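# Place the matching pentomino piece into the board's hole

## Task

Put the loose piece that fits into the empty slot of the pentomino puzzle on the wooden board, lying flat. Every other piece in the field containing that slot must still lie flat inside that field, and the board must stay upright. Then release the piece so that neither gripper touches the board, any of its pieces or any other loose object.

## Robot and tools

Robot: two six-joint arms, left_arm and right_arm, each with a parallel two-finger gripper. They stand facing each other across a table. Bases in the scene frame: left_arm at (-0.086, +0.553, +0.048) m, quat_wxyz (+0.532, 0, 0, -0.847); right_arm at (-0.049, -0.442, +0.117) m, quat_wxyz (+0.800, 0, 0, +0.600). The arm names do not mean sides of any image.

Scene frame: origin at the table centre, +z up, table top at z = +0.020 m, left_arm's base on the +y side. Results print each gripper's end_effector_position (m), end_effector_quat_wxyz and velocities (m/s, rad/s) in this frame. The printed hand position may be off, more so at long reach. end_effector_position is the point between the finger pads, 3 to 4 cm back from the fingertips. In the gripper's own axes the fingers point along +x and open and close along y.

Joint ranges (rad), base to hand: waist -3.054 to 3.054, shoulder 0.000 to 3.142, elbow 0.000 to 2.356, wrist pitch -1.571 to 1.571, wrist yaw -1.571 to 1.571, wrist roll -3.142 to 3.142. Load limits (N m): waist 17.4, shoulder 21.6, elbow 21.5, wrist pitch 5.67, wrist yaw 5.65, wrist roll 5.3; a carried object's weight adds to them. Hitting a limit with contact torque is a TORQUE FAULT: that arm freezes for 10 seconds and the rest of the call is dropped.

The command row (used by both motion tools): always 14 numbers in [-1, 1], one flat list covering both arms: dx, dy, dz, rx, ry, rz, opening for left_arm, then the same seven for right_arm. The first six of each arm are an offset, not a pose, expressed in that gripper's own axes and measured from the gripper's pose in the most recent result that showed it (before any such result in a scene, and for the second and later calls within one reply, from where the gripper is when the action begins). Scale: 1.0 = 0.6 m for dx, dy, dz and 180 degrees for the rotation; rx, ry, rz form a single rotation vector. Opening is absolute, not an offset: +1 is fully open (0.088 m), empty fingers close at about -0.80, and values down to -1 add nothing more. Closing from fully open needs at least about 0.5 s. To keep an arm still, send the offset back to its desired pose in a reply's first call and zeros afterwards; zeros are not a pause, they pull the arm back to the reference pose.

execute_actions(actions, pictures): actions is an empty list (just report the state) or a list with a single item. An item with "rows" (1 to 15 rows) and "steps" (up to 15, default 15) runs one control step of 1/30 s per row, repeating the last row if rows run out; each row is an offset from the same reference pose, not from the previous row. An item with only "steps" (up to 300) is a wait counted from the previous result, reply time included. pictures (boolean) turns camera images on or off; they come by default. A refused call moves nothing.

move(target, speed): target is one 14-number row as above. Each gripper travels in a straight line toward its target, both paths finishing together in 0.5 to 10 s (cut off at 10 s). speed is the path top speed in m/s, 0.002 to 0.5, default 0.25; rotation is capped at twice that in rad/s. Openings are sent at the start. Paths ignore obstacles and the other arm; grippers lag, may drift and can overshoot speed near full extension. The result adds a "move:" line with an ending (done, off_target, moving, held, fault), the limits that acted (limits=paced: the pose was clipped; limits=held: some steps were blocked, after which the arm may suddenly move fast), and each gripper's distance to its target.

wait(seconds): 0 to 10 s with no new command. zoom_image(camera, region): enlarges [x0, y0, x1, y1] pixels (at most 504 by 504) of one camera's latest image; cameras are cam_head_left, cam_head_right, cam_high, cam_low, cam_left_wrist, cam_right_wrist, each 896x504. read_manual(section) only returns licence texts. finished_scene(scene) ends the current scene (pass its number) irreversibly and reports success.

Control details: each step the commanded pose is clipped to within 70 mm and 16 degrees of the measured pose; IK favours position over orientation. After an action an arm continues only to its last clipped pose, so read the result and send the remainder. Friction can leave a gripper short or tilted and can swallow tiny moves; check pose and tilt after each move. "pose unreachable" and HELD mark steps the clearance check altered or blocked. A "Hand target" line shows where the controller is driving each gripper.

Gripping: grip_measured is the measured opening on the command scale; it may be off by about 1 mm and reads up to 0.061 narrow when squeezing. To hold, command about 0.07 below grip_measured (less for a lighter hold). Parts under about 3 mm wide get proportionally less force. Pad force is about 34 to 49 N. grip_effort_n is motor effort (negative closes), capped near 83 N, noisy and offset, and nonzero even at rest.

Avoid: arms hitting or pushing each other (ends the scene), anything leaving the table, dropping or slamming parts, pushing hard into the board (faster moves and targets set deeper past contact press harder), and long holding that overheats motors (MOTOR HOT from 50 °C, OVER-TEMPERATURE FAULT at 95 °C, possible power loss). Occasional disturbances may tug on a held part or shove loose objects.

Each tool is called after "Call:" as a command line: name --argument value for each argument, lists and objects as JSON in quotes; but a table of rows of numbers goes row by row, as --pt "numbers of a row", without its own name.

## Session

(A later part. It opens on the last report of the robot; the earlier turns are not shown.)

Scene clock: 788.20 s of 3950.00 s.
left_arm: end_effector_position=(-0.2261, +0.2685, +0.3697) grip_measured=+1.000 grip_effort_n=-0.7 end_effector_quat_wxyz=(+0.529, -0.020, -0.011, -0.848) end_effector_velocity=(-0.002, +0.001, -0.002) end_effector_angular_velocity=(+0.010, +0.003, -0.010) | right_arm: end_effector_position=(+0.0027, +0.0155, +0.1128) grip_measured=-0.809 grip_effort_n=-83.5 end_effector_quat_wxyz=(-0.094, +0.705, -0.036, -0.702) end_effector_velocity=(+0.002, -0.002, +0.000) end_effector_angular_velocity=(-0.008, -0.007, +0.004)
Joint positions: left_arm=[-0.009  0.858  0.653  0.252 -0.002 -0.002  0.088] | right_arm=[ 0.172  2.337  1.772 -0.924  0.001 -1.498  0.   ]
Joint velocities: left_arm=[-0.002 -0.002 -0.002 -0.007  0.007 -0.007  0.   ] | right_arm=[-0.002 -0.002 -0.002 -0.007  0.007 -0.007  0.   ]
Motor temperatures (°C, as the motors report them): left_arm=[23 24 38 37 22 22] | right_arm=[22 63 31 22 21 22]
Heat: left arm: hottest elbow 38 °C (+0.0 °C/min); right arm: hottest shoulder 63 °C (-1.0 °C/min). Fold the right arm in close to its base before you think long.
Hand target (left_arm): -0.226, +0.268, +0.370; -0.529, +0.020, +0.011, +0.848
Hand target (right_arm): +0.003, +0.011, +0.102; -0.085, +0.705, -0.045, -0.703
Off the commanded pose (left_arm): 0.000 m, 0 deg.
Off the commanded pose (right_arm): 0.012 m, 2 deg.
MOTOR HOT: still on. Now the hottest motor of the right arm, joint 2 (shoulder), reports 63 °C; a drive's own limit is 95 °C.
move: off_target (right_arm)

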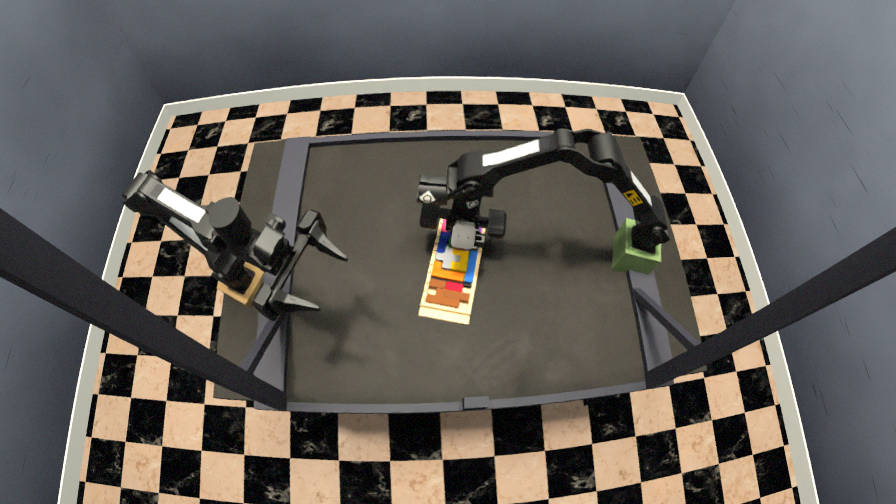

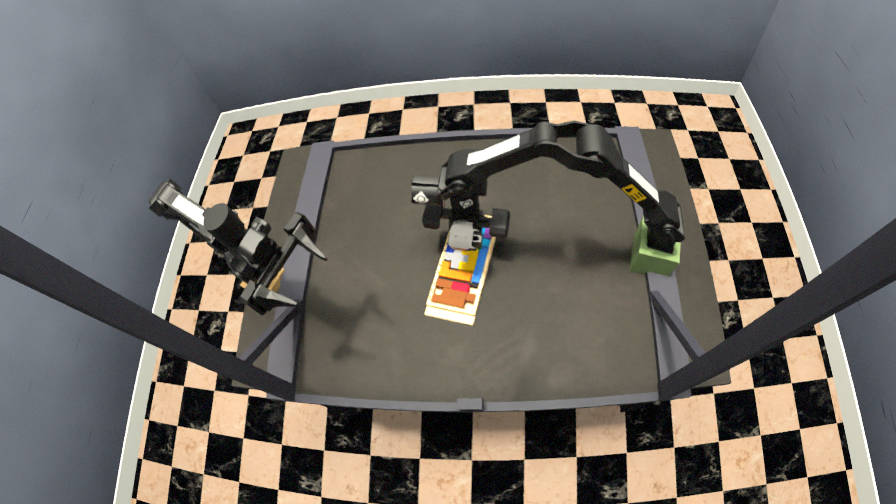

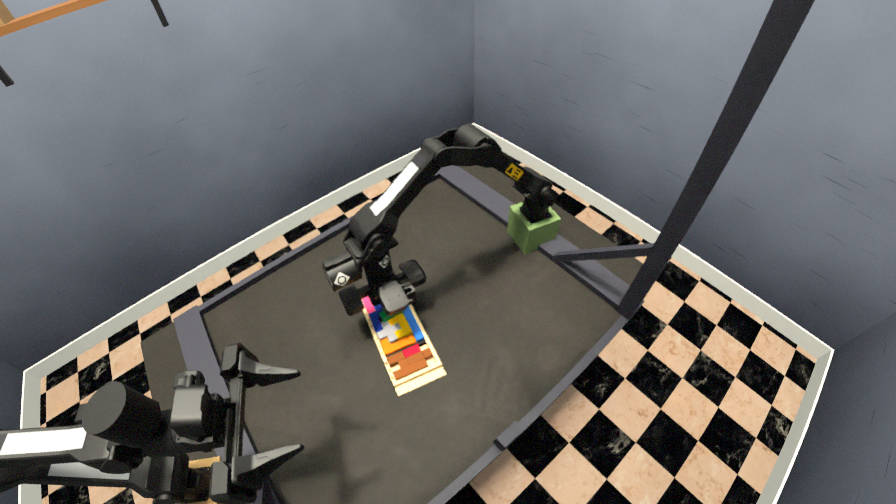

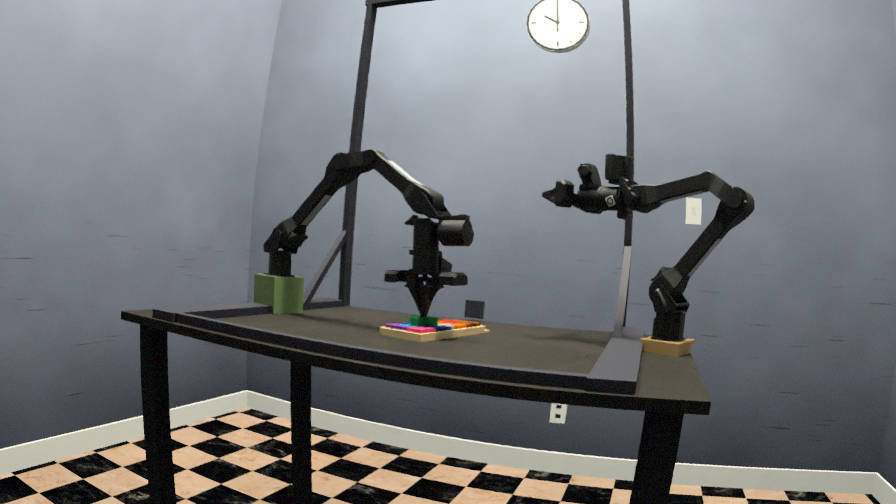

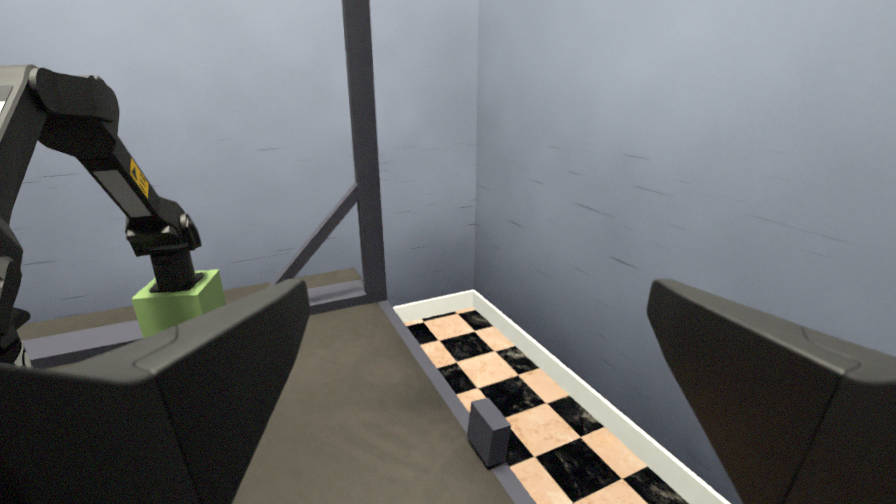

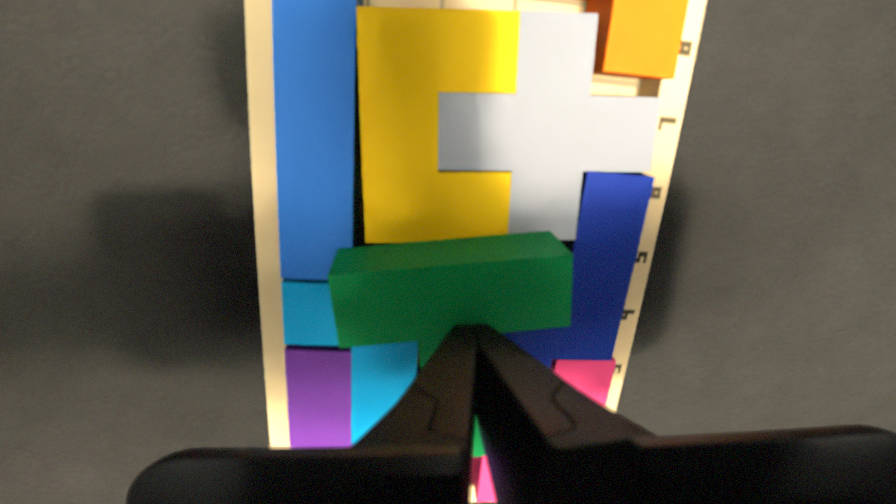

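Press a bit further.

Call:
move --target '[0,0,0,0,0,0,1,0.03,0,0,0,0,0,-1]' --speed 0.03

Scene clock: 803.27 s of 3950.00 s.
left_arm: end_effector_position=(-0.2261, +0.2685, +0.3697) grip_measured=+1.000 grip_effort_n=-0.7 end_effector_quat_wxyz=(+0.529, -0.020, -0.011, -0.848) end_effector_velocity=(+0.001, +0.001, -0.001) end_effector_angular_velocity=(+0.006, +0.006, +0.005) | right_arm: end_effector_position=(+0.0035, +0.0229, +0.1116) grip_measured=-0.809 grip_effort_n=-83.5 end_effector_quat_wxyz=(-0.107, +0.704, -0.023, -0.702) end_effector_velocity=(-0.005, -0.004, -0.003) end_effector_angular_velocity=(-0.015, +0.021, +0.027)
Joint positions: left_arm=[-0.009  0.858  0.653  0.252 -0.002 -0.002  0.088] | right_arm=[ 0.172  2.338  1.765 -0.879  0.001 -1.498  0.   ]
Joint velocities: left_arm=[-0.002 -0.007 -0.002 -0.007 -0.007 -0.007  0.   ] | right_arm=[ 0.002  0.002 -0.007 -0.007 -0.022 -0.022  0.   ]
Motor temperatures (°C, as the motors report them): left_arm=[23 24 38 37 22 22] | right_arm=[22 60 31 22 21 22]
Heat: left arm: hottest elbow 38 °C (+0.0 °C/min); right arm: hottest shoulder 60 °C (-2.0 °C/min). Fold the right arm in close to its base before you think long.
Hand target (left_arm): -0.226, +0.268, +0.370; -0.529, +0.020, +0.011, +0.848
Hand target (right_arm): +0.003, +0.016, +0.095; -0.094, +0.705, -0.036, -0.702
Off the commanded pose (left_arm): 0.000 m, 0 deg.
Off the commanded pose (right_arm): 0.018 m, 2 deg.
MOTOR HOT: still on. Now the hottest motor of the right arm, joint 2 (shoulder), reports 60 °C; a drive's own limit is 95 °C.
After step 90, 11.23 s passed at rest.
move: off_target (right_arm)

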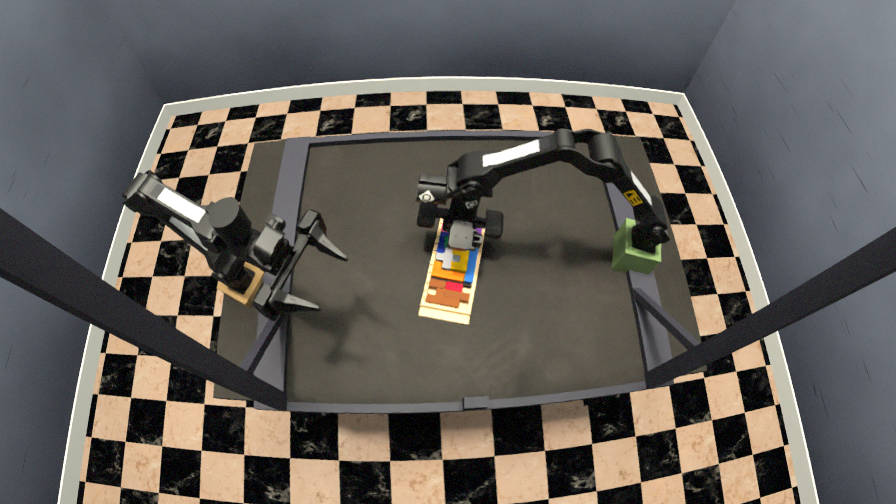

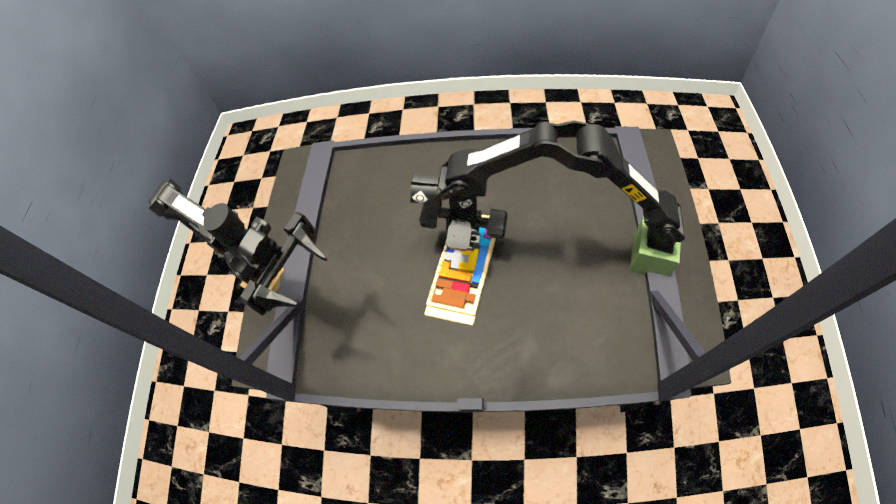

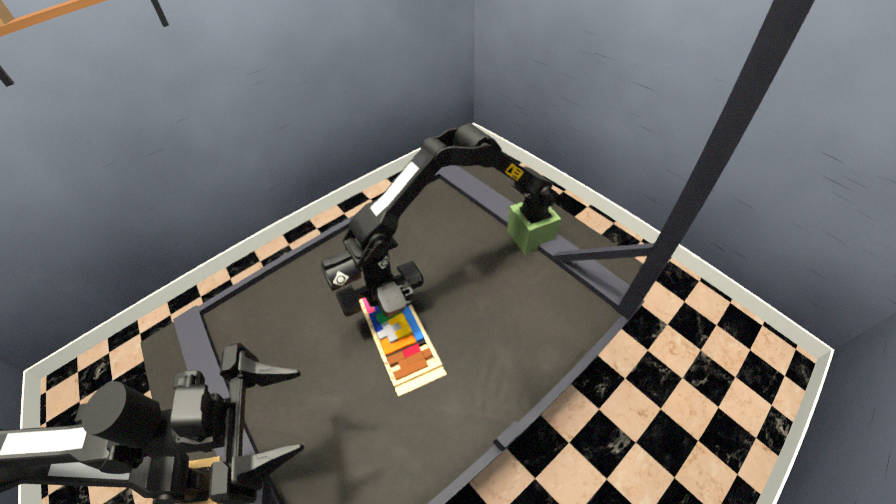

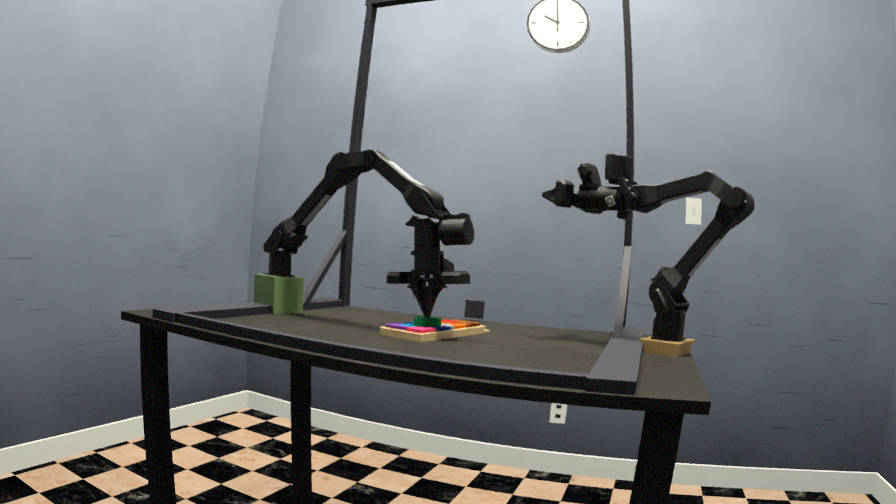

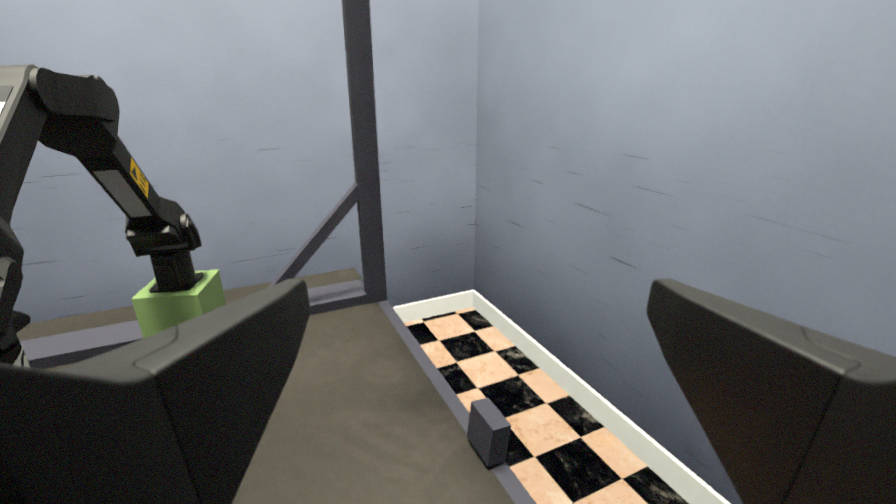

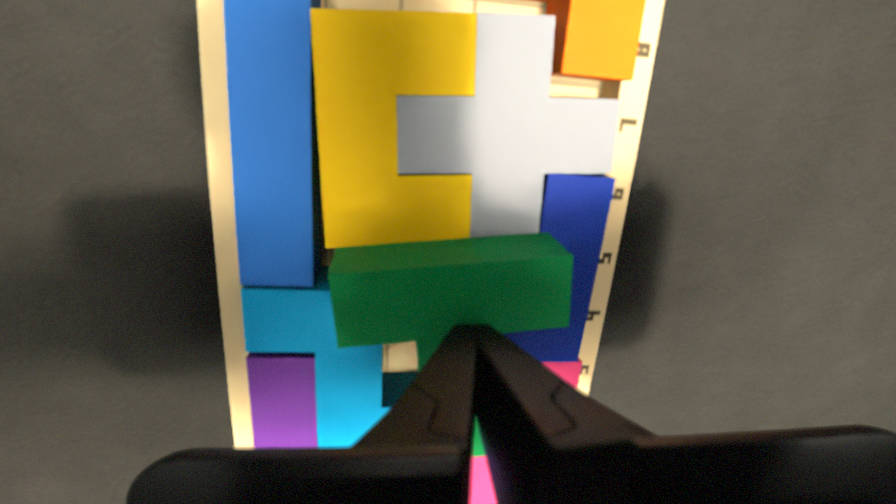

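Call:
execute_actions --actions '[{"rows":[[0,0,0,0,0,0,1,-0.07,0,0,0,0,0,-1]],"steps":15}]'

Scene clock: 835.87 s of 3950.00 s.
left_arm: end_effector_position=(-0.2261, +0.2685, +0.3697) grip_measured=+1.000 grip_effort_n=-1.2 end_effector_quat_wxyz=(+0.529, -0.020, -0.011, -0.848) end_effector_velocity=(-0.001, +0.001, -0.003) end_effector_angular_velocity=(+0.012, -0.014, +0.000) | right_arm: end_effector_position=(+0.0026, +0.0148, +0.1432) grip_measured=-0.809 grip_effort_n=-83.5 end_effector_quat_wxyz=(-0.099, +0.704, -0.031, -0.702) end_effector_velocity=(+0.001, -0.015, -0.001) end_effector_angular_velocity=(-0.065, +0.014, +0.001)
Joint positions: left_arm=[-0.009  0.858  0.653  0.252 -0.002 -0.002  0.088] | right_arm=[ 0.172  2.286  1.809 -0.996  0.001 -1.498  0.   ]
Joint velocities: left_arm=[-0.007 -0.002  0.002 -0.022 -0.007  0.007  0.   ] | right_arm=[-0.007 -0.002 -0.002 -0.066 -0.007 -0.007  0.   ]
Motor temperatures (°C, as the motors report them): left_arm=[23 24 39 38 22 22] | right_arm=[22 56 30 23 21 22]
Heat: left arm: hottest elbow 39 °C (+1.0 °C/min); right arm: hottest shoulder 56 °C (-6.1 °C/min). Fold the right arm in close to its base before you think long.
Hand target (left_arm): -0.226, +0.268, +0.370; -0.529, +0.020, +0.011, +0.848
Hand target (right_arm): +0.003, +0.018, +0.153; -0.107, +0.704, -0.023, -0.702
Off the commanded pose (left_arm): 0.000 m, 0 deg.
Off the commanded pose (right_arm): 0.011 m, 1 deg.
MOTOR HOT: still on. Now the hottest motor of the right arm, joint 2 (shoulder), reports 56 °C; a drive's own limit is 95 °C.
Steps of this call (steps 1 to 90: nothing new was sent; then 29.10 s passed at rest; steps 91 to 105: all 15 steps of this action). Readings (end_effector_position):
91: left_arm (-0.2261, +0.2685, +0.3697) | right_arm (+0.0035, +0.0227, +0.1127)
92: left_arm (-0.2261, +0.2685, +0.3697) | right_arm (+0.0032, +0.0197, +0.1147)
94: left_arm (-0.2261, +0.2685, +0.3697) | right_arm (+0.0024, +0.0124, +0.1188)
98: left_arm (-0.2261, +0.2685, +0.3697) | right_arm (+0.0024, +0.0130, +0.1326)
105: the state above

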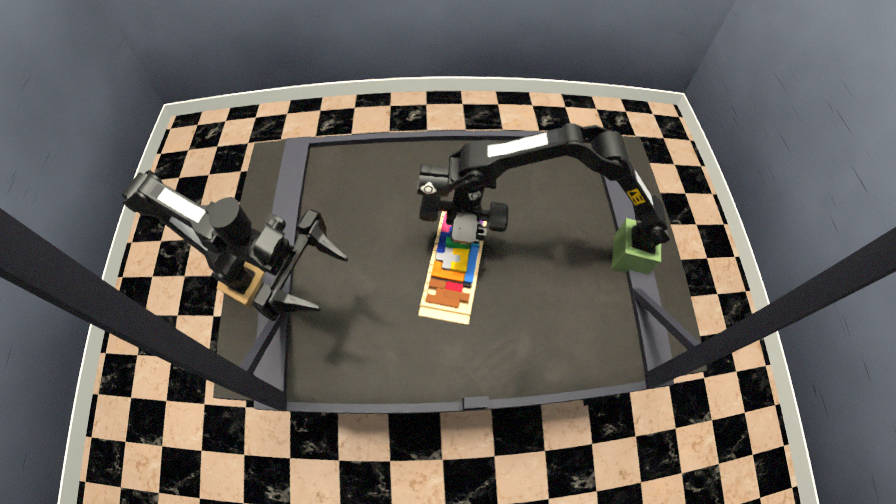

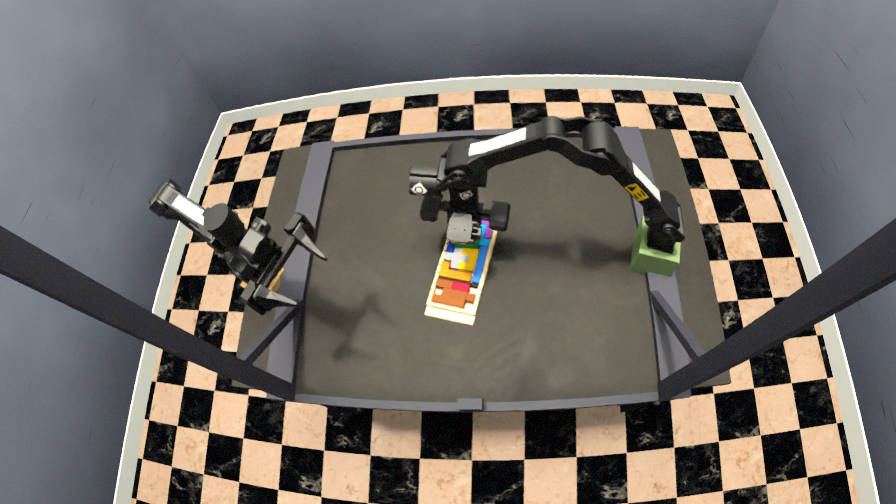

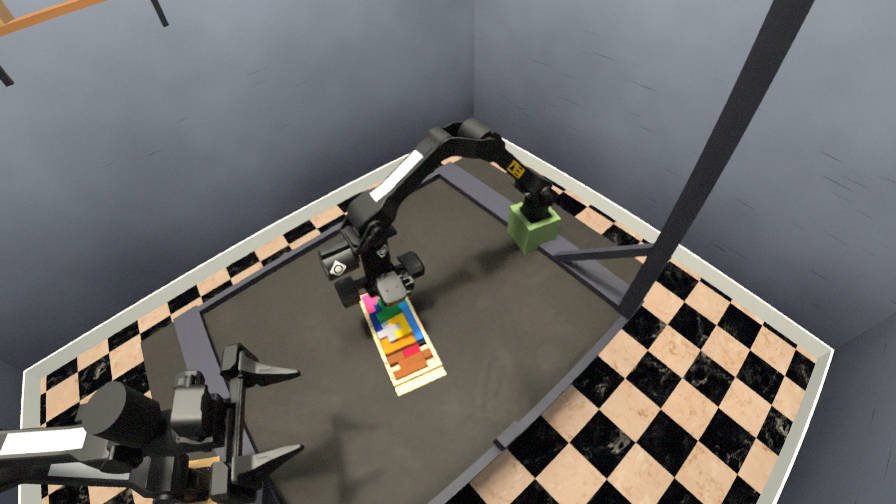

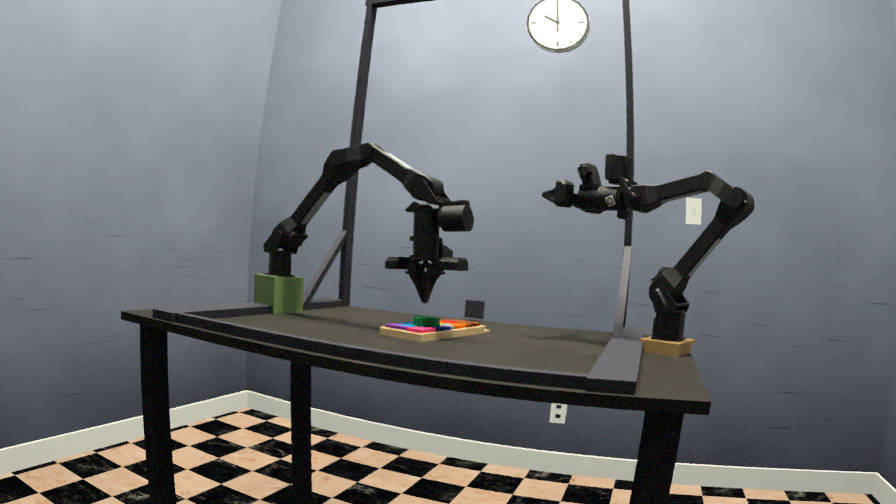

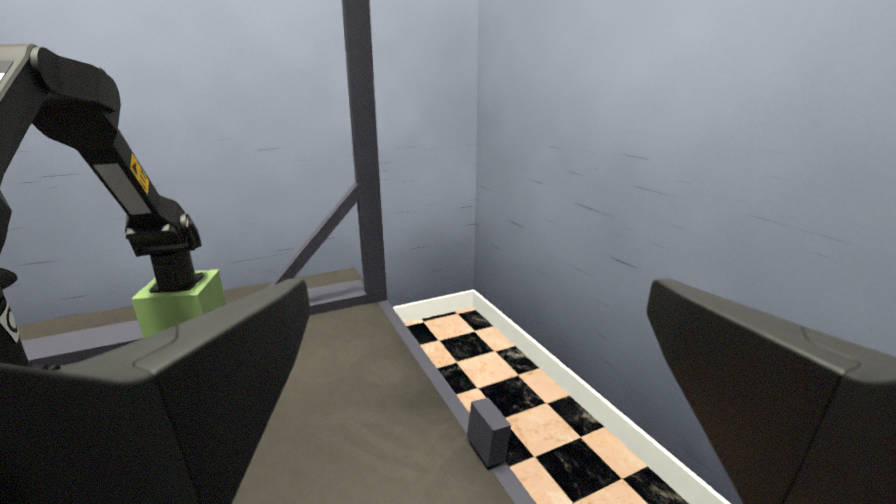

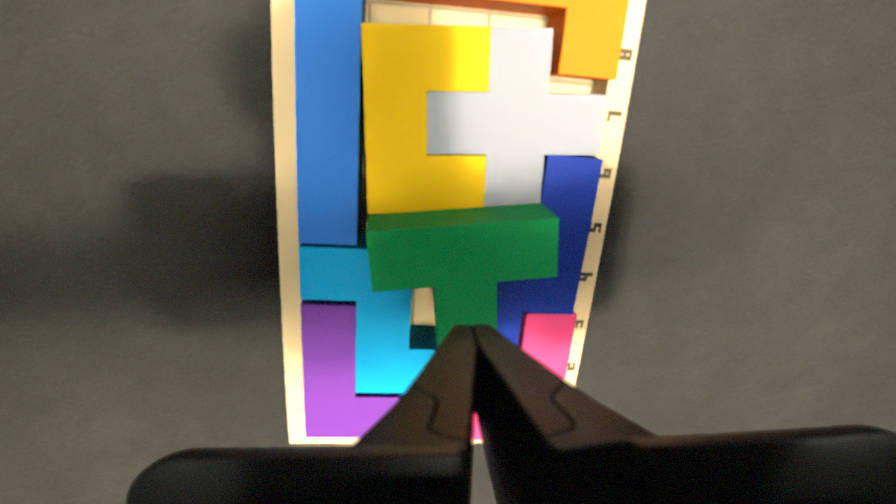

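Call:
move --target '[0,0,0,0,0,0,1,0,-0.033,-0.02,0,0,0,-1]' --speed 0.1

Call:
move --target '[0,0,0,0,0,0,1,0.075,0,0,0,0,0,-1]' --speed 0.06

Scene clock: 847.30 s of 3950.00 s.
left_arm: end_effector_position=(-0.2261, +0.2685, +0.3697) grip_measured=+1.000 grip_effort_n=-0.7 end_effector_quat_wxyz=(+0.529, -0.020, -0.011, -0.848) end_effector_velocity=(+0.000, +0.000, -0.002) end_effector_angular_velocity=(+0.004, -0.010, +0.005) | right_arm: end_effector_position=(+0.0168, +0.0303, +0.1498) grip_measured=-0.809 grip_effort_n=-83.5 end_effector_quat_wxyz=(-0.102, +0.705, -0.028, -0.701) end_effector_velocity=(+0.001, +0.003, +0.003) end_effector_angular_velocity=(+0.010, +0.020, +0.002)
Joint positions: left_arm=[-0.009  0.858  0.653  0.252 -0.002 -0.002  0.088] | right_arm=[ 0.146  2.347  1.941 -1.059  0.001 -1.523  0.   ]
Joint velocities: left_arm=[-0.002 -0.002 -0.002 -0.007 -0.007  0.007  0.   ] | right_arm=[-0.007  0.002  0.017 -0.007 -0.022 -0.007  0.   ]
Motor temperatures (°C, as the motors report them): left_arm=[23 24 39 38 22 22] | right_arm=[22 58 31 23 21 22]
Heat: left arm: hottest elbow 39 °C (+1.0 °C/min); right arm: hottest shoulder 58 °C (-5.0 °C/min). Fold the right arm in close to its base before you think long.
Hand target (left_arm): -0.226, +0.268, +0.370; -0.529, +0.020, +0.011, +0.848
Hand target (right_arm): +0.018, +0.032, +0.145; -0.099, +0.705, -0.031, -0.702
Off the commanded pose (left_arm): 0.000 m, 0 deg.
Off the commanded pose (right_arm): 0.005 m, 0 deg.
MOTOR HOT: still on. Now the hottest motor of the right arm, joint 2 (shoulder), reports 58 °C; a drive's own limit is 95 °C.
After step 90, 7.57 s passed at rest.
move: done

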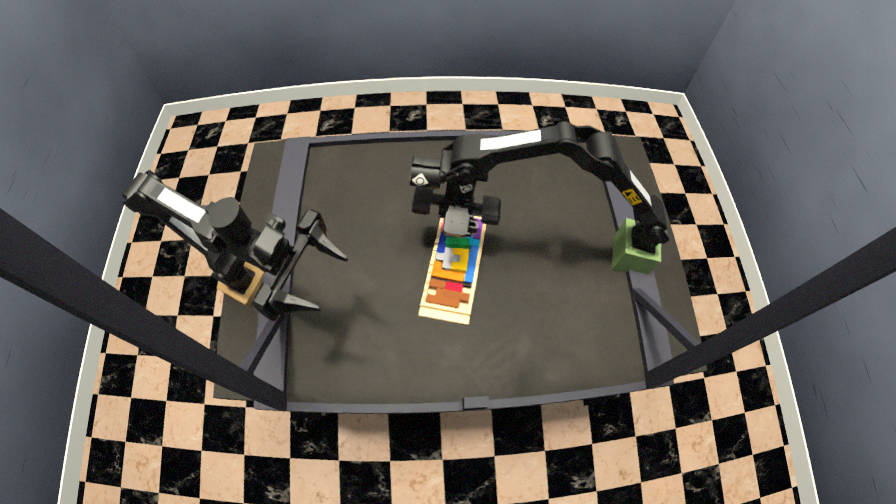

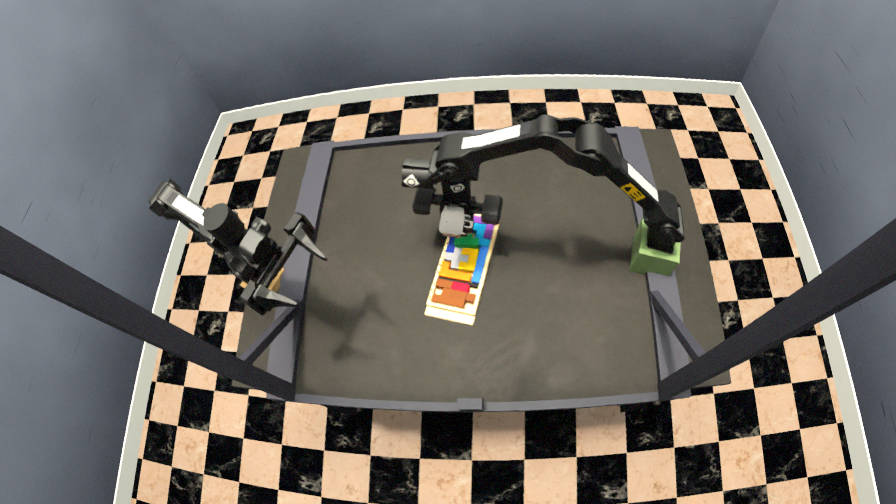

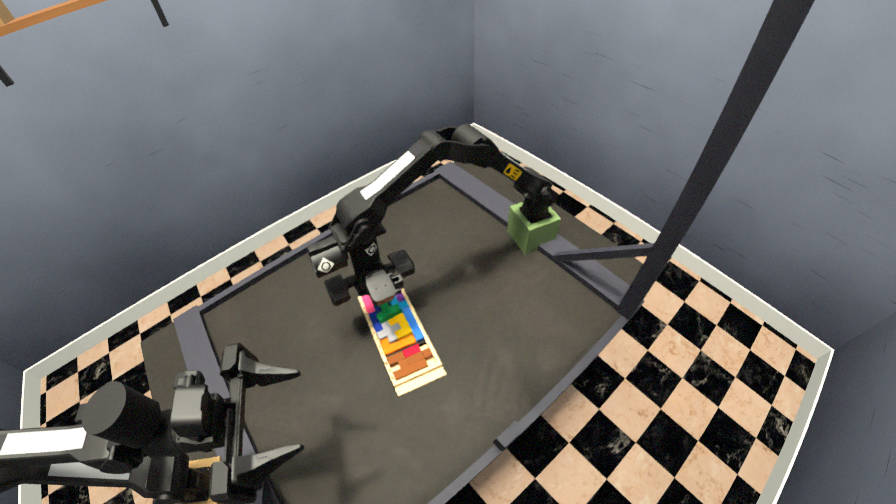

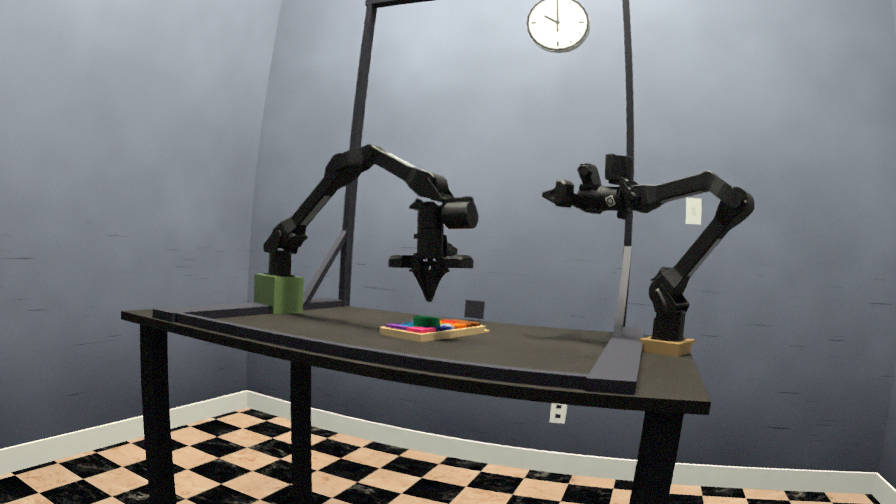

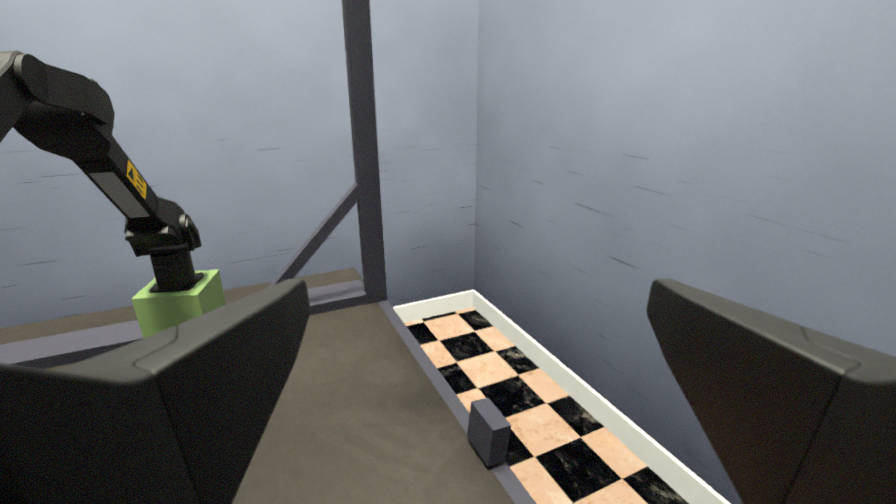

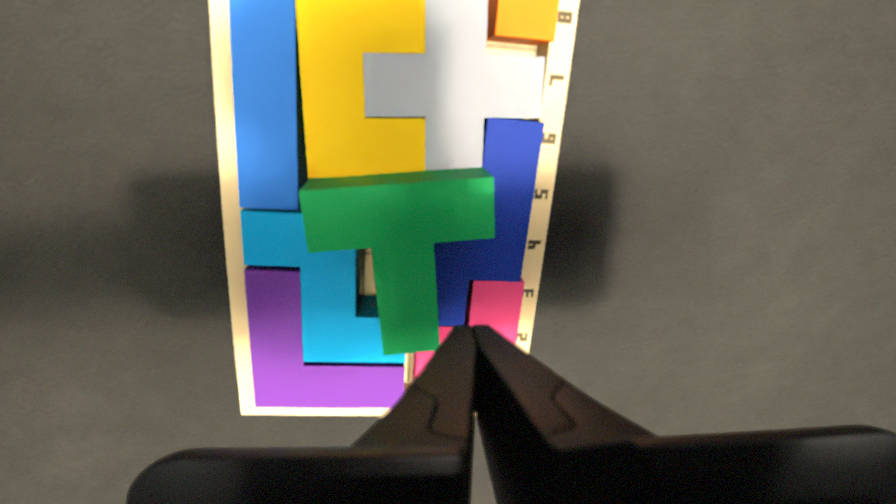

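Scene clock: 848.43 s of 3950.00 s.
left_arm: end_effector_position=(-0.2261, +0.2685, +0.3697) grip_measured=+1.000 grip_effort_n=-1.2 end_effector_quat_wxyz=(+0.529, -0.020, -0.011, -0.848) end_effector_velocity=(+0.001, +0.000, +0.001) end_effector_angular_velocity=(+0.003, +0.023, +0.004) | right_arm: end_effector_position=(+0.0180, +0.0387, +0.1158) grip_measured=-0.809 grip_effort_n=-83.5 end_effector_quat_wxyz=(-0.111, +0.705, -0.020, -0.700) end_effector_velocity=(-0.002, +0.001, -0.002) end_effector_angular_velocity=(+0.006, +0.022, -0.007)
Joint positions: left_arm=[-0.009  0.858  0.653  0.252 -0.002 -0.002  0.088] | right_arm=[ 0.146  2.396  1.885 -0.931  0.001 -1.523  0.   ]
Joint velocities: left_arm=[-0.002 -0.002 -0.002  0.007 -0.007 -0.022  0.   ] | right_arm=[-0.002  0.002 -0.002  0.007 -0.022  0.007  0.   ]
Motor temperatures (°C, as the motors report them): left_arm=[23 24 39 38 22 22] | right_arm=[22 58 31 23 21 22]
Heat: left arm: hottest elbow 39 °C (+1.0 °C/min); right arm: hottest shoulder 58 °C (-4.1 °C/min). Fold the right arm in close to its base before you think long.
Hand target (left_arm): -0.226, +0.268, +0.370; -0.529, +0.020, +0.011, +0.848
Hand target (right_arm): +0.018, +0.035, +0.105; -0.102, +0.705, -0.028, -0.701
Off the commanded pose (left_arm): 0.000 m, 0 deg.
Off the commanded pose (right_arm): 0.011 m, 1 deg.
MOTOR HOT: still on. Now the hottest motor of the right arm, joint 2 (shoulder), reports 58 °C; a drive's own limit is 95 °C.
move: off_target (right_arm)

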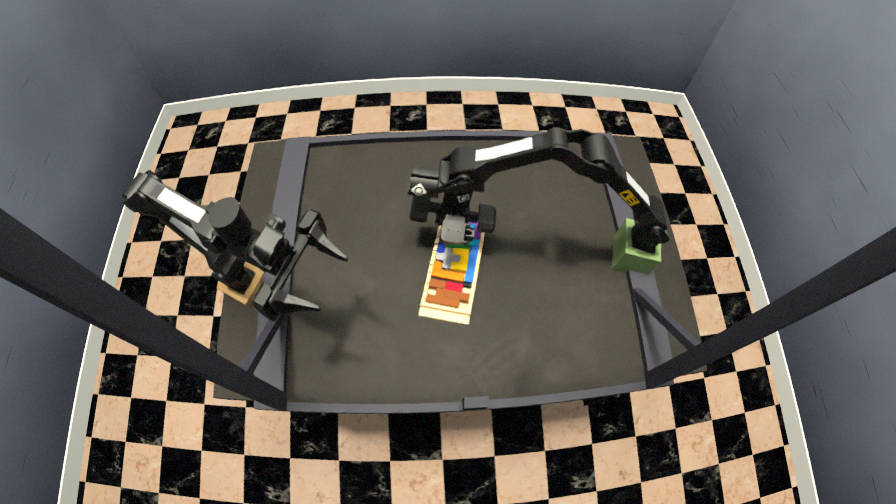

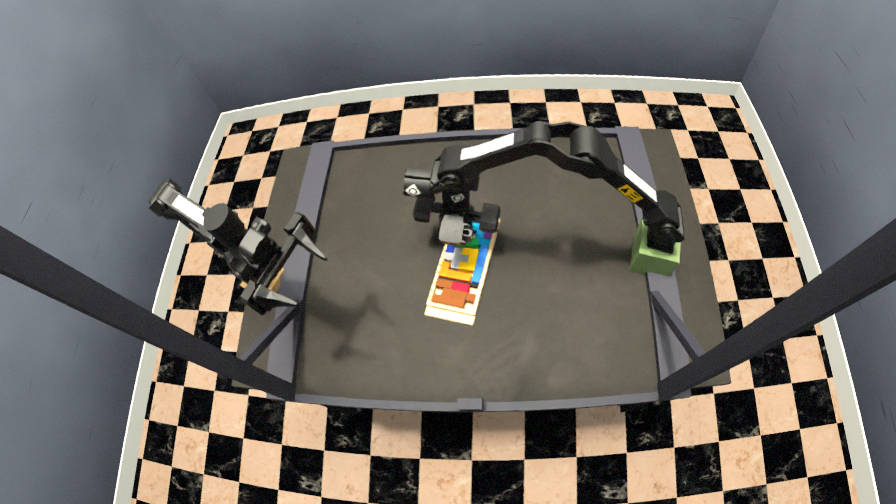

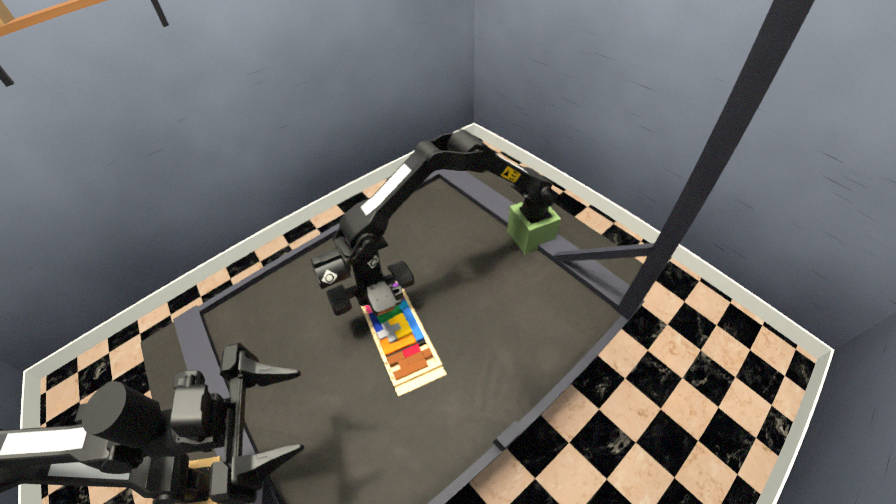

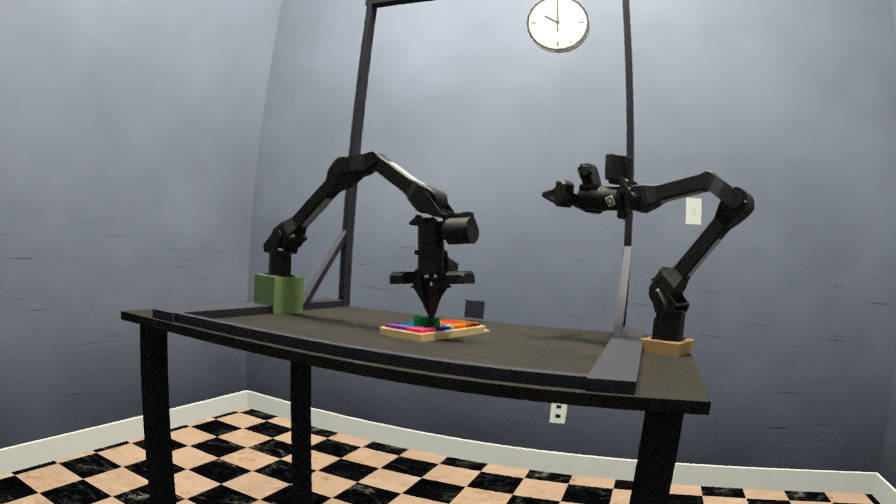

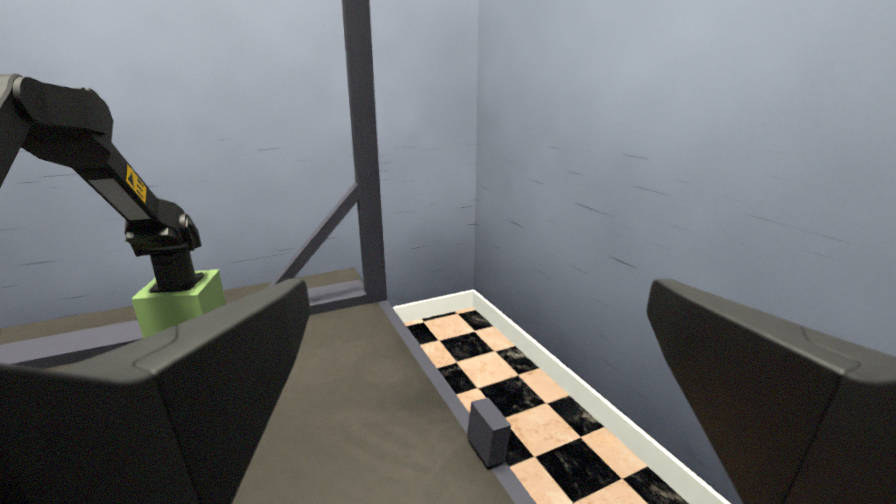

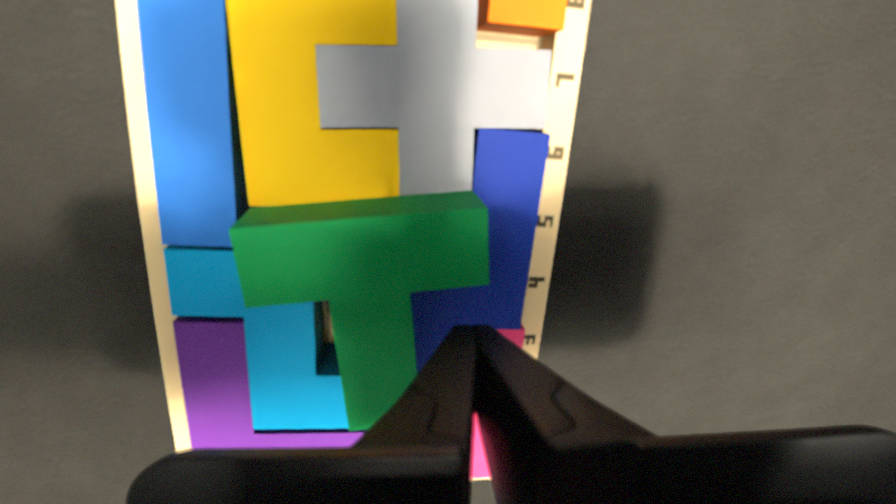

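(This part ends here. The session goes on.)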